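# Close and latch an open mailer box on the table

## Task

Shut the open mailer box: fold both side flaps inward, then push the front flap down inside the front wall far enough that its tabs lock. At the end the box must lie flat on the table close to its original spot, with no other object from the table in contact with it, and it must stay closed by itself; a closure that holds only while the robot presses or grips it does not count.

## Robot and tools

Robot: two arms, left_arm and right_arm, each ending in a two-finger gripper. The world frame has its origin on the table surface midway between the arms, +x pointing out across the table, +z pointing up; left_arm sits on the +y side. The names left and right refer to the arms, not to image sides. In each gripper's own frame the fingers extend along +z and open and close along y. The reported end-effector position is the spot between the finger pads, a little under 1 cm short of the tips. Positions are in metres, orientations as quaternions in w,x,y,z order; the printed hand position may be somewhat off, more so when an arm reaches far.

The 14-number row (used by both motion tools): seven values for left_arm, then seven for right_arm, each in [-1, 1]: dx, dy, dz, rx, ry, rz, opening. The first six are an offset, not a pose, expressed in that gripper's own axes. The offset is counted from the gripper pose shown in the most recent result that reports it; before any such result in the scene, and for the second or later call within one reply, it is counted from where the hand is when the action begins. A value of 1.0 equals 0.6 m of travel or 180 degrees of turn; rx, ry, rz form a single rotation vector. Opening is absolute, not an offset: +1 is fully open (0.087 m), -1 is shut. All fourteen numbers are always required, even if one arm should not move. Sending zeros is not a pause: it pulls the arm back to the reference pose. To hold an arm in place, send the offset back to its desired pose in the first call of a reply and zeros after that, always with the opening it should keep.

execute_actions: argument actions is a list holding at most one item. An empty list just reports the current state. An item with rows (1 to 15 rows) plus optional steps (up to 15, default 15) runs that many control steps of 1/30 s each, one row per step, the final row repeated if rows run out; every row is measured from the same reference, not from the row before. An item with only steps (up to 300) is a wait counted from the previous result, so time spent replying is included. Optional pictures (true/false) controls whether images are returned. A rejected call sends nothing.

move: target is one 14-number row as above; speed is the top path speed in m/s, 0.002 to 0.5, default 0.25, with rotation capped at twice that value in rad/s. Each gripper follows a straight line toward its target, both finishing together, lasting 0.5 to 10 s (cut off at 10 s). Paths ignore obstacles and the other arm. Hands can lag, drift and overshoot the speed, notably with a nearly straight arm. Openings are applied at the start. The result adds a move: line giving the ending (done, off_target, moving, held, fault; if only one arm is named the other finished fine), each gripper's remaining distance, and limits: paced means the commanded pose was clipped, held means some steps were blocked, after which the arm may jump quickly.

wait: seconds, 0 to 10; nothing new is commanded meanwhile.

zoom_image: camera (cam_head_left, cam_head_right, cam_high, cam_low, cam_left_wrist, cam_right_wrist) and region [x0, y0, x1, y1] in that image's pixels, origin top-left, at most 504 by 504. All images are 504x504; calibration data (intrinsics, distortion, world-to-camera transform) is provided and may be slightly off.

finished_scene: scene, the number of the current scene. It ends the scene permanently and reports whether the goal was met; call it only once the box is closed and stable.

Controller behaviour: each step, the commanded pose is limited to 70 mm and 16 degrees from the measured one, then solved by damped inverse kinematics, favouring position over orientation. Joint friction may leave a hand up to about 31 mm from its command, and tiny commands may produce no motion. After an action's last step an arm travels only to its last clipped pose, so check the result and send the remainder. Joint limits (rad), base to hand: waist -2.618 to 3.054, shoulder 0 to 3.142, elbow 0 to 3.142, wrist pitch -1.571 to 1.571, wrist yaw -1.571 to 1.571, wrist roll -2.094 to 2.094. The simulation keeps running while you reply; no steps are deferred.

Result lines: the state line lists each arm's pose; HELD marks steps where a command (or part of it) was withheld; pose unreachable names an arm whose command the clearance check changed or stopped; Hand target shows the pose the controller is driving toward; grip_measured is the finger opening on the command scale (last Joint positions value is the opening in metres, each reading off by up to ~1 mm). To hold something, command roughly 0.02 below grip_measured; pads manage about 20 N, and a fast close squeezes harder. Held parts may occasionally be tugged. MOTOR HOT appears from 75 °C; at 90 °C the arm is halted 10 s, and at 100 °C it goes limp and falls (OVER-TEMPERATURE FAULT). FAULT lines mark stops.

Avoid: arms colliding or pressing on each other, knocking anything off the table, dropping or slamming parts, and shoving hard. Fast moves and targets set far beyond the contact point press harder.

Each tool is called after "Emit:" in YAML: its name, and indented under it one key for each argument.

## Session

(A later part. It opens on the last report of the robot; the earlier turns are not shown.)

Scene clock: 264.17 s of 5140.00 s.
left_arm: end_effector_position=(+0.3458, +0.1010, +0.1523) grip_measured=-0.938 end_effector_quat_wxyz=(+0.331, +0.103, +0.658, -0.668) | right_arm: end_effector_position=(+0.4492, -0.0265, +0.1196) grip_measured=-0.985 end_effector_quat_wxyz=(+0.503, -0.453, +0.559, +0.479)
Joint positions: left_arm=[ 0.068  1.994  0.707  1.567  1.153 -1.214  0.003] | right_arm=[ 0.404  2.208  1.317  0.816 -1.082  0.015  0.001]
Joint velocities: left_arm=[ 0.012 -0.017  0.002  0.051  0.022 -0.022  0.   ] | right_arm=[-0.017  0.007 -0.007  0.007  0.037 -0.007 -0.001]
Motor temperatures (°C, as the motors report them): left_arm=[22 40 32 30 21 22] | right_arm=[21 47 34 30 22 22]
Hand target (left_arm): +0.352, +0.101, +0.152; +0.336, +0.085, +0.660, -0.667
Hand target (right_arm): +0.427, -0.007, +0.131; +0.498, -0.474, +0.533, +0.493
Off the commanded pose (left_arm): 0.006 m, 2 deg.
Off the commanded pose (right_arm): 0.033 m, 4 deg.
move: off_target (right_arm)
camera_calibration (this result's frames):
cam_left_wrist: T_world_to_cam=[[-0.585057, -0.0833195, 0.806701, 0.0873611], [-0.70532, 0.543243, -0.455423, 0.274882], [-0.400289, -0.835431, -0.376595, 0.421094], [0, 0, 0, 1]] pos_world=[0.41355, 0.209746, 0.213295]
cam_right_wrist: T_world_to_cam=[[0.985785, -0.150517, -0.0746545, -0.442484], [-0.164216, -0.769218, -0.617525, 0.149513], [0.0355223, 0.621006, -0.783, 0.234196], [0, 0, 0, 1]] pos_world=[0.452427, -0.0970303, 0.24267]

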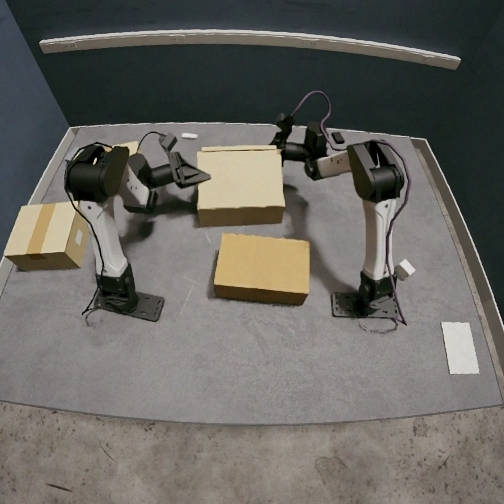

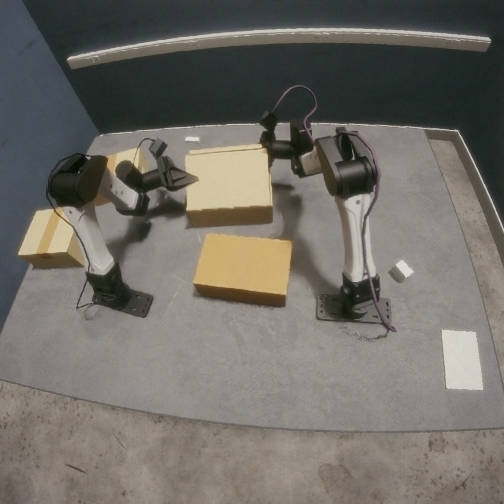

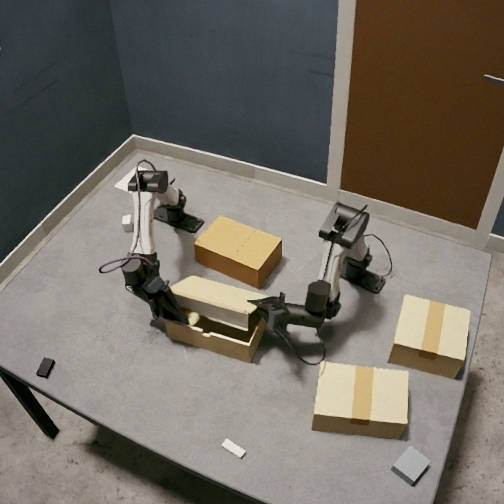

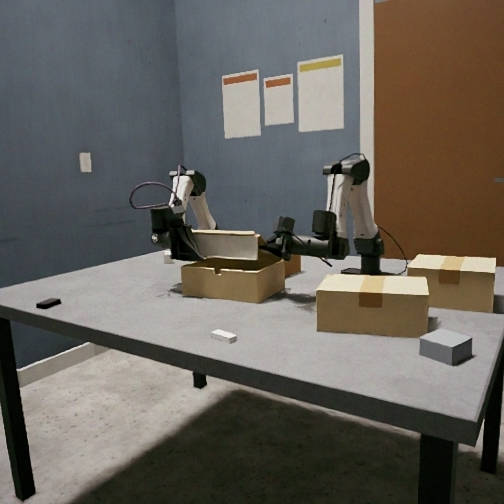

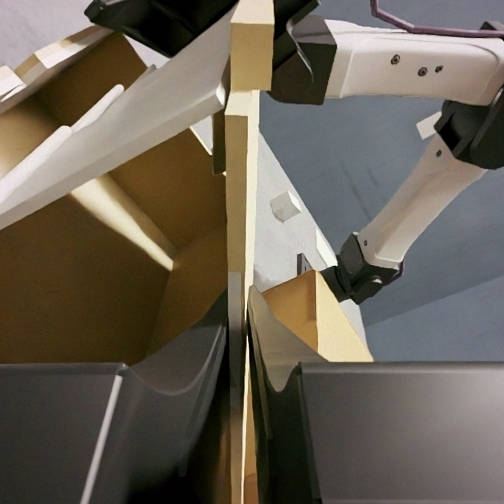

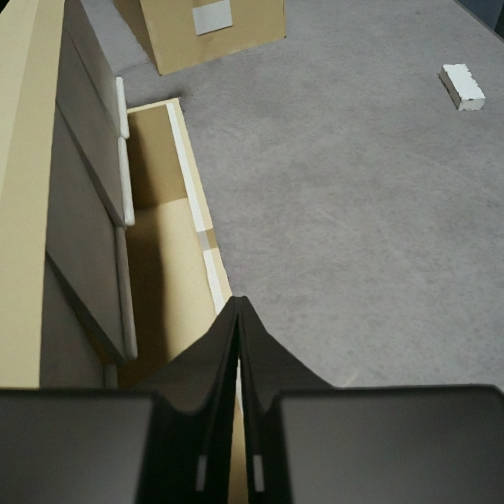

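Flap is inside, box well placed. Lower the lid ~12° while easing the right back slightly.

Emit:
move:
  target: [0,0.05,0,0,0,-0.07,-1, 0,-0.02,0,0,0,0,-1]
  speed: 0.04

Scene clock: 268.47 s of 5140.00 s.
left_arm: end_effector_position=(+0.3547, +0.1005, +0.1357) grip_measured=-0.939 end_effector_quat_wxyz=(+0.254, +0.047, +0.672, -0.694) | right_arm: end_effector_position=(+0.4577, -0.0308, +0.1101) grip_measured=-0.985 end_effector_quat_wxyz=(+0.497, -0.445, +0.571, +0.478)
Joint positions: left_arm=[ 0.074  2.099  0.774  1.572  1.185 -1.38   0.003] | right_arm=[ 0.392  2.237  1.343  0.792 -1.079  0.015  0.001]
Joint velocities: left_arm=[-0.012  0.007 -0.002  0.066  0.037 -0.139 -0.   ] | right_arm=[ 0.002 -0.007 -0.007  0.007  0.007 -0.022  0.   ]
Motor temperatures (°C, as the motors report them): left_arm=[22 39 32 31 21 22] | right_arm=[21 47 34 31 22 22]
Hand target (left_arm): +0.362, +0.104, +0.127; +0.253, +0.030, +0.675, -0.692
Hand target (right_arm): +0.461, -0.028, +0.119; +0.503, -0.452, +0.559, +0.479
Off the commanded pose (left_arm): 0.012 m, 2 deg.
Off the commanded pose (right_arm): 0.010 m, 2 deg.
joint sent to its limit (left arm) — the command would take joint 4 (wrist pitch) past its upper limit, so that joint was sent only as far as its limit.
move: off_target (left_arm)
camera_calibration (this result's frames):
cam_left_wrist: T_world_to_cam=[[-0.42273, -0.0309285, 0.905728, 0.0295725], [-0.758005, 0.559845, -0.334666, 0.27445], [-0.496717, -0.82802, -0.260107, 0.435601], [0, 0, 0, 1]] pos_world=[0.436906, 0.207951, 0.178367]
cam_right_wrist: T_world_to_cam=[[0.981119, -0.166717, -0.0980357, -0.447993], [-0.19175, -0.772315, -0.605608, 0.152949], [0.0252508, 0.612972, -0.789701, 0.234319], [0, 0, 0, 1]] pos_world=[0.462945, -0.100194, 0.23375]

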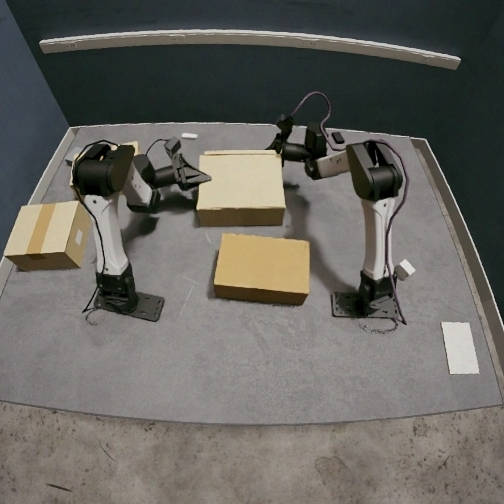

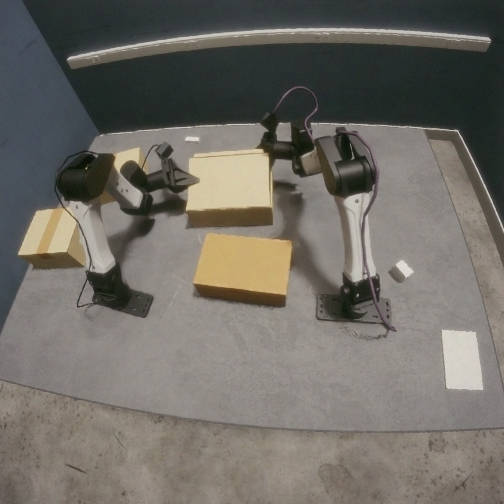

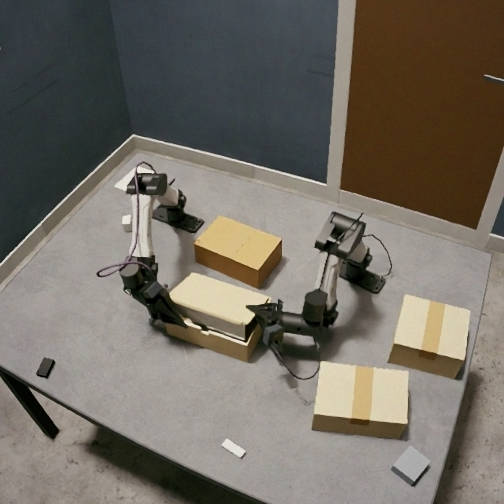

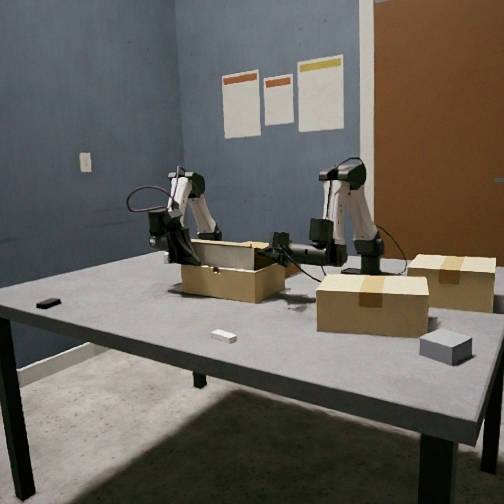

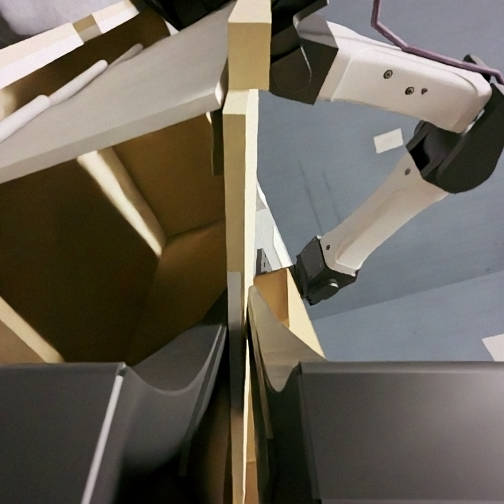

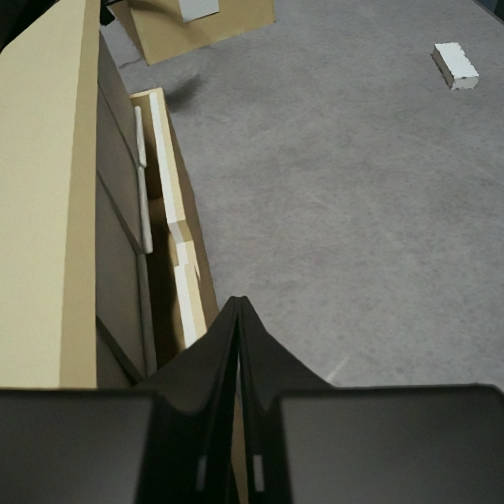

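Emit:
move:
  target: [0,0.05,0,0,0,-0.05,-1, 0,-0.03,-0.03,0,0,0,-1]
  speed: 0.04

Scene clock: 271.90 s of 5140.00 s.
left_arm: end_effector_position=(+0.3601, +0.0993, +0.1187) grip_measured=-0.941 end_effector_quat_wxyz=(+0.193, +0.000, +0.681, -0.707) | right_arm: end_effector_position=(+0.4672, -0.0491, +0.1104) grip_measured=-0.985 end_effector_quat_wxyz=(+0.497, -0.442, +0.572, +0.480)
Joint positions: left_arm=[ 0.074  2.185  0.819  1.572  1.204 -1.497  0.003] | right_arm=[ 0.347  2.247  1.36   0.781 -1.122  0.014  0.001]
Joint velocities: left_arm=[ 0.007 -0.012 -0.002 -0.022  0.007 -0.022 -0.   ] | right_arm=[ 0.002  0.012  0.002 -0.007 -0.007  0.066 -0.001]
Motor temperatures (°C, as the motors report them): left_arm=[22 39 32 31 21 22] | right_arm=[21 47 34 31 22 22]
Hand target (left_arm): +0.366, +0.102, +0.108; +0.197, -0.007, +0.683, -0.703
Hand target (right_arm): +0.473, -0.051, +0.109; +0.497, -0.444, +0.571, +0.479
Off the commanded pose (left_arm): 0.013 m, 1 deg.
Off the commanded pose (right_arm): 0.006 m, 0 deg.
joint sent to its limit (left arm) — the command would take joint 4 (wrist pitch) past its upper limit, so that joint was sent only as far as its limit.
move: off_target (left_arm)
camera_calibration (this result's frames):
cam_left_wrist: T_world_to_cam=[[-0.280891, 0.0010577, 0.959739, -0.0133937], [-0.784823, 0.575325, -0.230332, 0.269363], [-0.552406, -0.817924, -0.160774, 0.440116], [0, 0, 0, 1]] pos_world=[0.450763, 0.205024, 0.145657]
cam_right_wrist: T_world_to_cam=[[0.9805, -0.167727, -0.102406, -0.459596], [-0.19517, -0.770198, -0.60721, 0.142702], [0.0229725, 0.615356, -0.787915, 0.246511], [0, 0, 0, 1]] pos_world=[0.472822, -0.11887, 0.233815]

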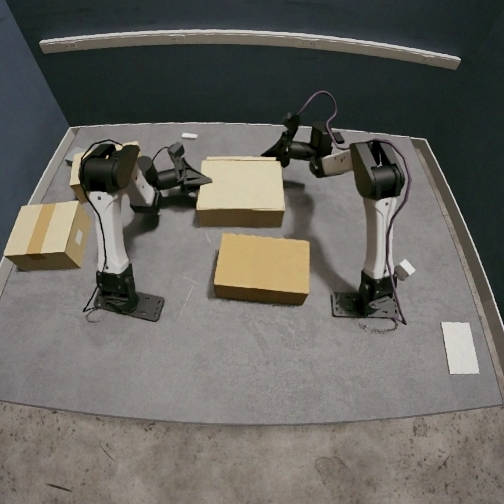

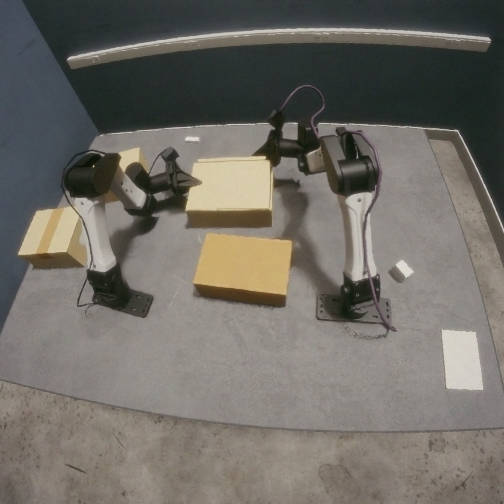

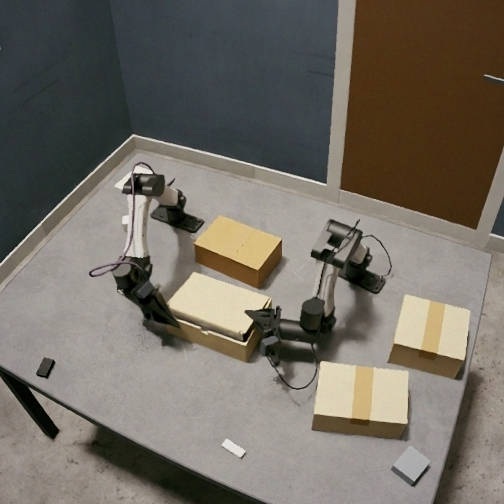

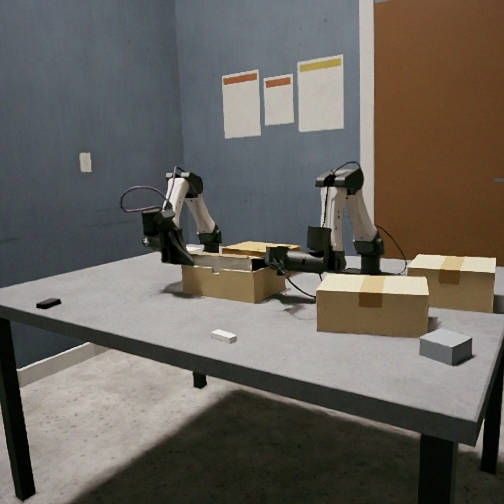

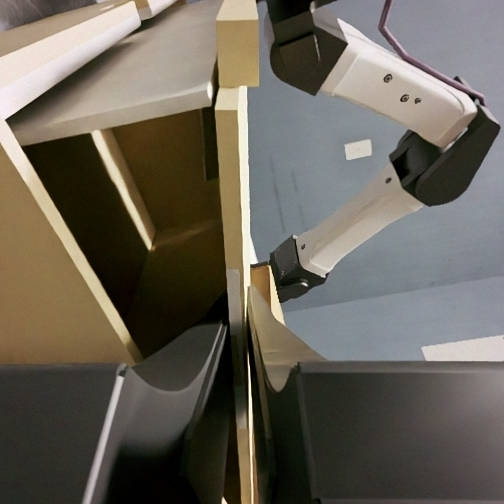

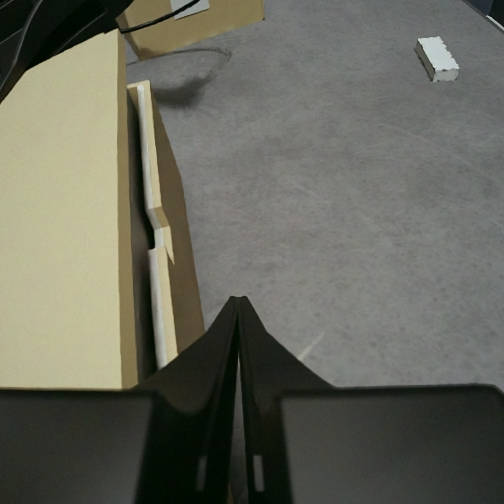

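Emit:
move:
  target: [0,0,0,0,0,0,-1, -0.13,-0.04,0,0,0,0,-1]
  speed: 0.1

Emit:
move:
  target: [0,0,0,0,0,0,-1, 0,0.13,0.1,0,0.14,0,-1]
  speed: 0.1

Scene clock: 276.33 s of 5140.00 s.
left_arm: end_effector_position=(+0.3600, +0.0992, +0.1193) grip_measured=-0.941 end_effector_quat_wxyz=(+0.192, +0.000, +0.681, -0.707) | right_arm: end_effector_position=(+0.4977, -0.0477, +0.1669) grip_measured=-0.985 end_effector_quat_wxyz=(+0.486, -0.436, +0.582, +0.485)
Joint positions: left_arm=[ 0.074  2.183  0.819  1.572  1.205 -1.5    0.003] | right_arm=[ 0.331  2.238  1.622  0.479 -1.138  0.015  0.001]
Joint velocities: left_arm=[ 0.017 -0.007 -0.017  0.007 -0.007  0.007  0.001] | right_arm=[ 0.017 -0.027 -0.002  0.037 -0.051 -0.037  0.   ]
Motor temperatures (°C, as the motors report them): left_arm=[22 39 32 31 21 22] | right_arm=[21 47 35 30 22 22]
Hand target (left_arm): +0.360, +0.099, +0.119; +0.193, +0.000, +0.681, -0.707
Hand target (right_arm): +0.500, -0.051, +0.185; +0.497, -0.442, +0.572, +0.480
Off the commanded pose (left_arm): 0.001 m, 0 deg.
Off the commanded pose (right_arm): 0.019 m, 2 deg.
joint sent to its limit (left arm) — the command would take joint 4 (wrist pitch) past its upper limit, so that joint was sent only as far as its limit.
move: off_target (right_arm)
camera_calibration (this result's frames):
cam_left_wrist: T_world_to_cam=[[-0.279889, 0.00195049, 0.96003, -0.0145204], [-0.784736, 0.575597, -0.229953, 0.269325], [-0.553039, -0.817731, -0.159573, 0.440223], [0, 0, 0, 1]] pos_world=[0.450745, 0.20499, 0.14612]
cam_right_wrist: T_world_to_cam=[[0.976656, -0.169114, -0.132456, -0.476619], [-0.214802, -0.774513, -0.59497, 0.191471], [-0.00197122, 0.609533, -0.792759, 0.30239], [0, 0, 0, 1]] pos_world=[0.507217, -0.116622, 0.290511]

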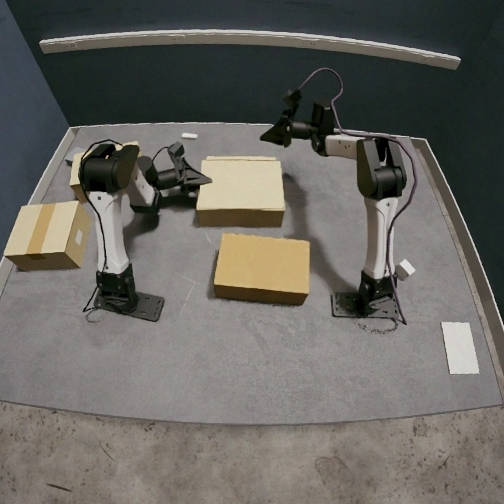

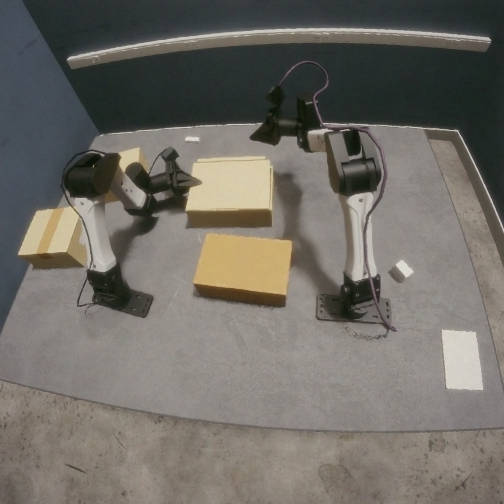

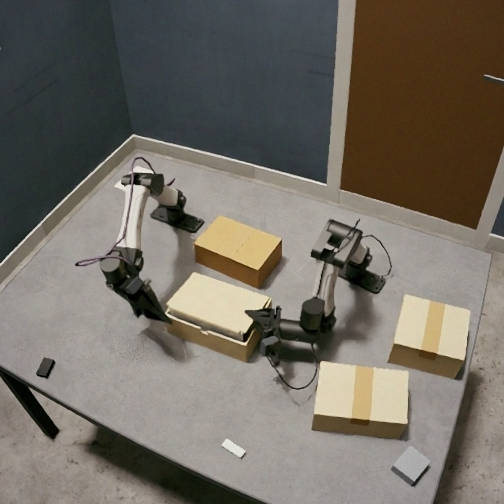

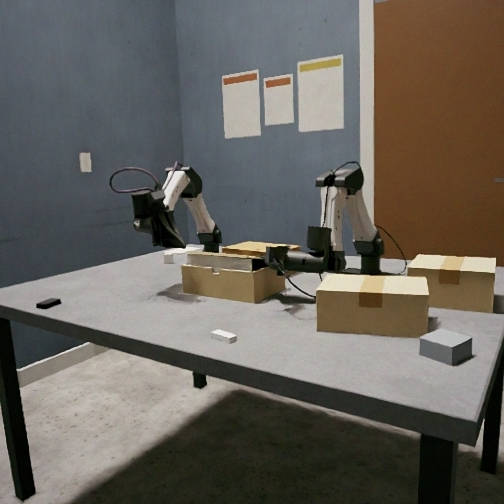

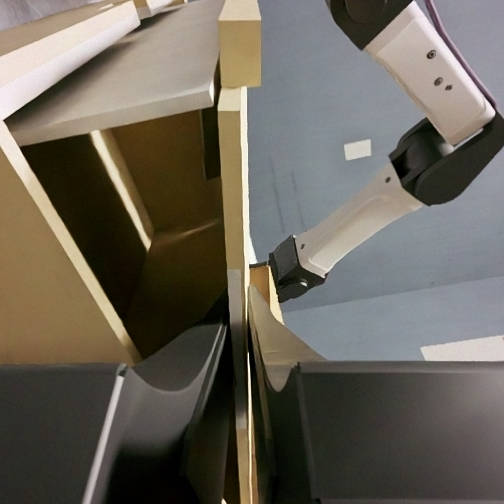

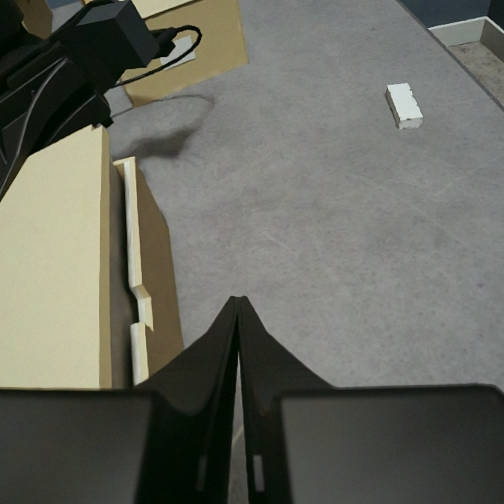

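Scene clock: 279.20 s of 5140.00 s.
left_arm: end_effector_position=(+0.3600, +0.0992, +0.1194) grip_measured=-0.941 end_effector_quat_wxyz=(+0.192, -0.000, +0.681, -0.707) | right_arm: end_effector_position=(+0.4289, +0.0210, +0.1740) grip_measured=-0.985 end_effector_quat_wxyz=(+0.346, -0.527, +0.675, +0.384)
Joint positions: left_arm=[ 0.074  2.183  0.819  1.572  1.205 -1.5    0.003] | right_arm=[ 0.571  2.217  2.051 -0.589 -0.821 -0.429  0.001]
Joint velocities: left_arm=[-0.007  0.007 -0.022 -0.007  0.051  0.037 -0.001] | right_arm=[-0.012 -0.012 -0.002 -0.095  0.007 -0.037  0.001]
Motor temperatures (°C, as the motors report them): left_arm=[22 39 32 31 21 22] | right_arm=[21 47 35 30 22 22]
Hand target (left_arm): +0.360, +0.099, +0.119; +0.192, -0.000, +0.681, -0.707
Hand target (right_arm): +0.431, +0.023, +0.175; +0.347, -0.531, +0.673, +0.380
Off the commanded pose (left_arm): 0.000 m, 0 deg.
Off the commanded pose (right_arm): 0.002 m, 1 deg.
joint sent to its limit (left arm) — the command would take joint 4 (wrist pitch) past its upper limit, so that joint was sent only as far as its limit.
move: done
camera_calibration (this result's frames):
cam_left_wrist: T_world_to_cam=[[-0.279184, 0.00215767, 0.960235, -0.0148511], [-0.784872, 0.575595, -0.229491, 0.269319], [-0.553202, -0.817732, -0.159003, 0.440214], [0, 0, 0, 1]] pos_world=[0.450762, 0.204991, 0.146062]
cam_right_wrist: T_world_to_cam=[[0.976537, -0.164841, -0.138571, -0.39582], [-0.191308, -0.959501, -0.206781, 0.160507], [-0.0988732, 0.228439, -0.968525, 0.346198], [0, 0, 0, 1]] pos_world=[0.451469, 0.00967404, 0.313642]

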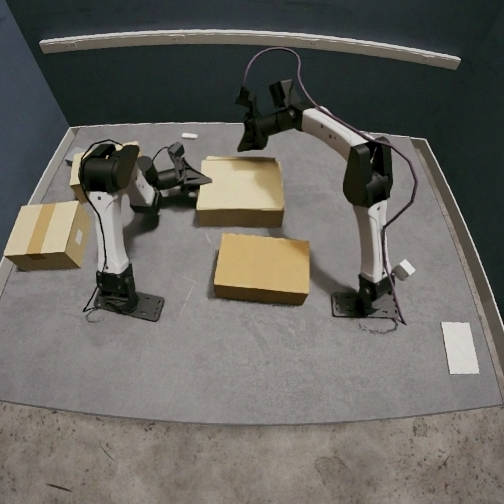

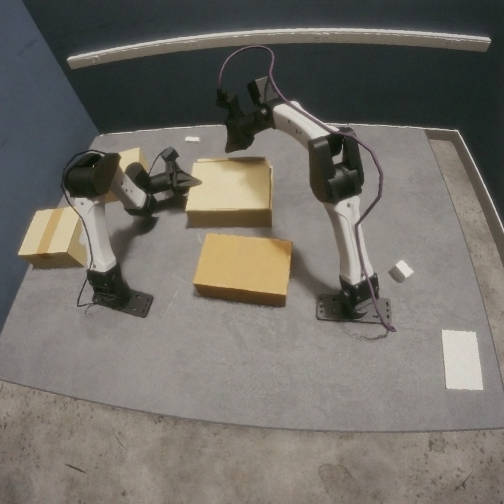

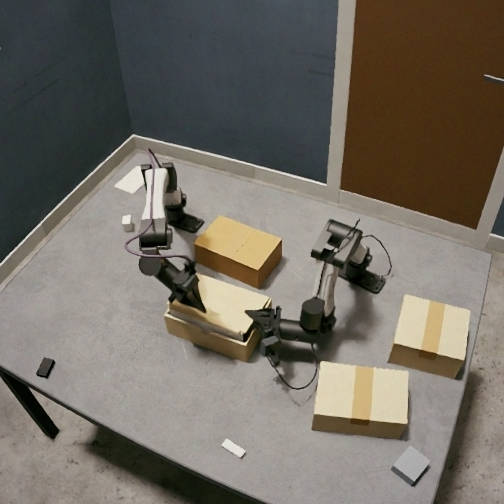

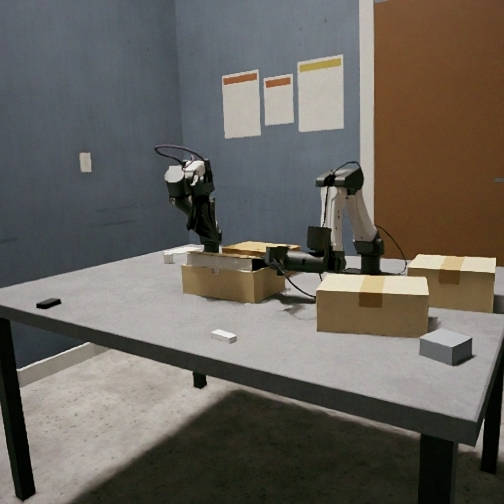

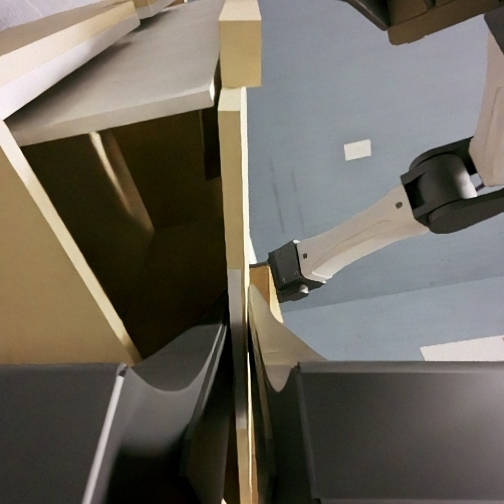

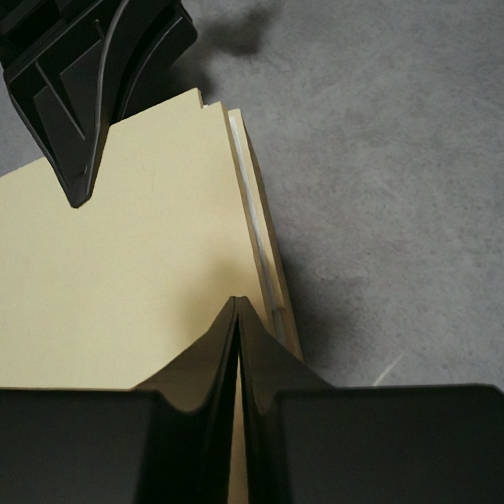

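Emit:
move:
  target: [0,0,0,0,0,0,-1, 0.097,0.032,0.007,0,0,0,-1]
  speed: 0.05

Scene clock: 283.47 s of 5140.00 s.
left_arm: end_effector_position=(+0.3595, +0.0992, +0.1193) grip_measured=-0.941 end_effector_quat_wxyz=(+0.190, +0.000, +0.681, -0.707) | right_arm: end_effector_position=(+0.4055, +0.0084, +0.1368) grip_measured=-0.985 end_effector_quat_wxyz=(+0.364, -0.531, +0.662, +0.383)
Joint positions: left_arm=[ 0.074  2.183  0.819  1.572  1.208 -1.502  0.003] | right_arm=[ 0.571  2.08   1.663 -0.293 -0.827 -0.43   0.001]
Joint velocities: left_arm=[-0.007  0.002  0.027  0.007 -0.037  0.022 -0.001] | right_arm=[ 0.007 -0.002 -0.027 -0.007  0.007 -0.022 -0.001]
Motor temperatures (°C, as the motors report them): left_arm=[22 40 32 31 21 22] | right_arm=[21 47 35 30 22 22]
Hand target (left_arm): +0.360, +0.099, +0.119; +0.192, -0.000, +0.681, -0.707
Hand target (right_arm): +0.398, +0.002, +0.124; +0.346, -0.527, +0.675, +0.384
Off the commanded pose (left_arm): 0.001 m, 0 deg.
Off the commanded pose (right_arm): 0.016 m, 3 deg.
joint sent to its limit (left arm) — the command would take joint 4 (wrist pitch) past its upper limit, so that joint was sent only as far as its limit.
move: off_target (right_arm)
camera_calibration (this result's frames):
cam_left_wrist: T_world_to_cam=[[-0.277822, 0.00280014, 0.960629, -0.0155572], [-0.783407, 0.578077, -0.228253, 0.267964], [-0.555957, -0.815977, -0.158409, 0.440626], [0, 0, 0, 1]] pos_world=[0.450571, 0.204681, 0.145907]
cam_right_wrist: T_world_to_cam=[[0.981855, -0.157033, -0.106306, -0.38687], [-0.178505, -0.954562, -0.238635, 0.135347], [-0.0640022, 0.253281, -0.965273, 0.295951], [0, 0, 0, 1]] pos_world=[0.422952, -0.00651281, 0.276846]

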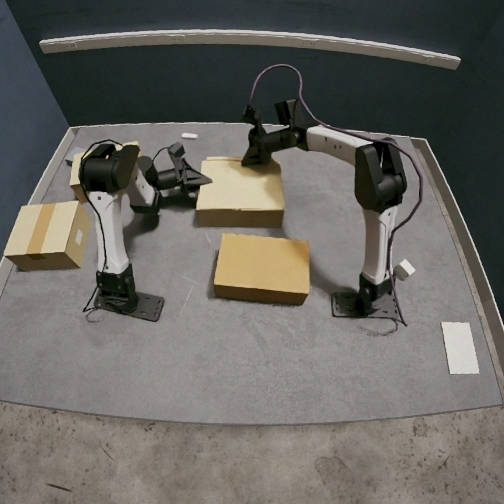

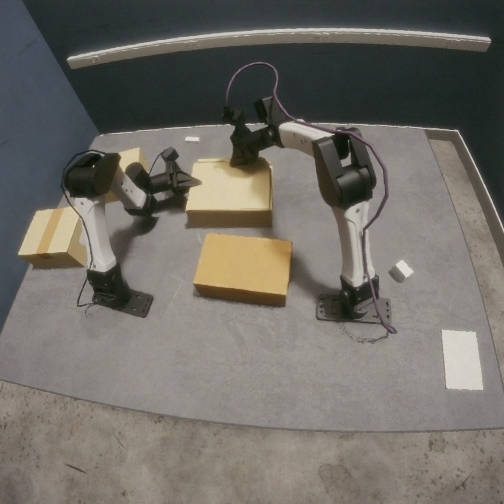

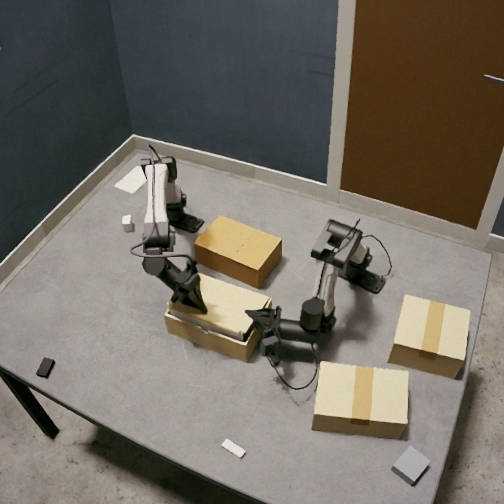

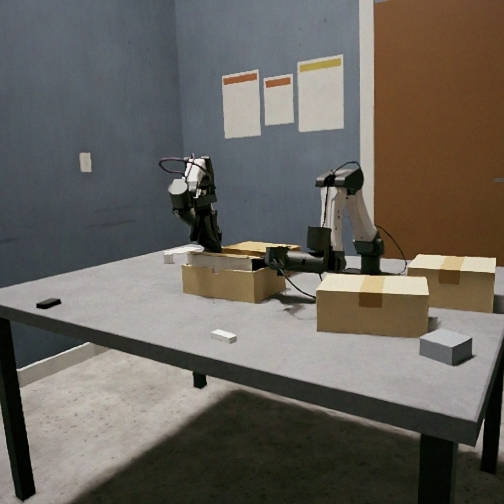

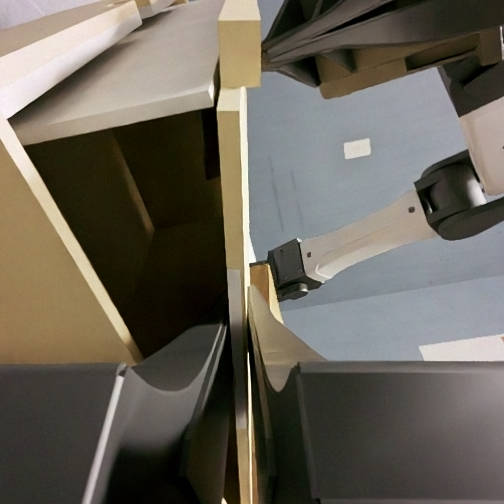

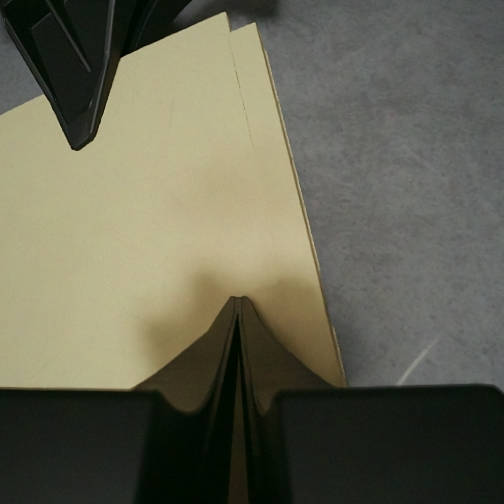

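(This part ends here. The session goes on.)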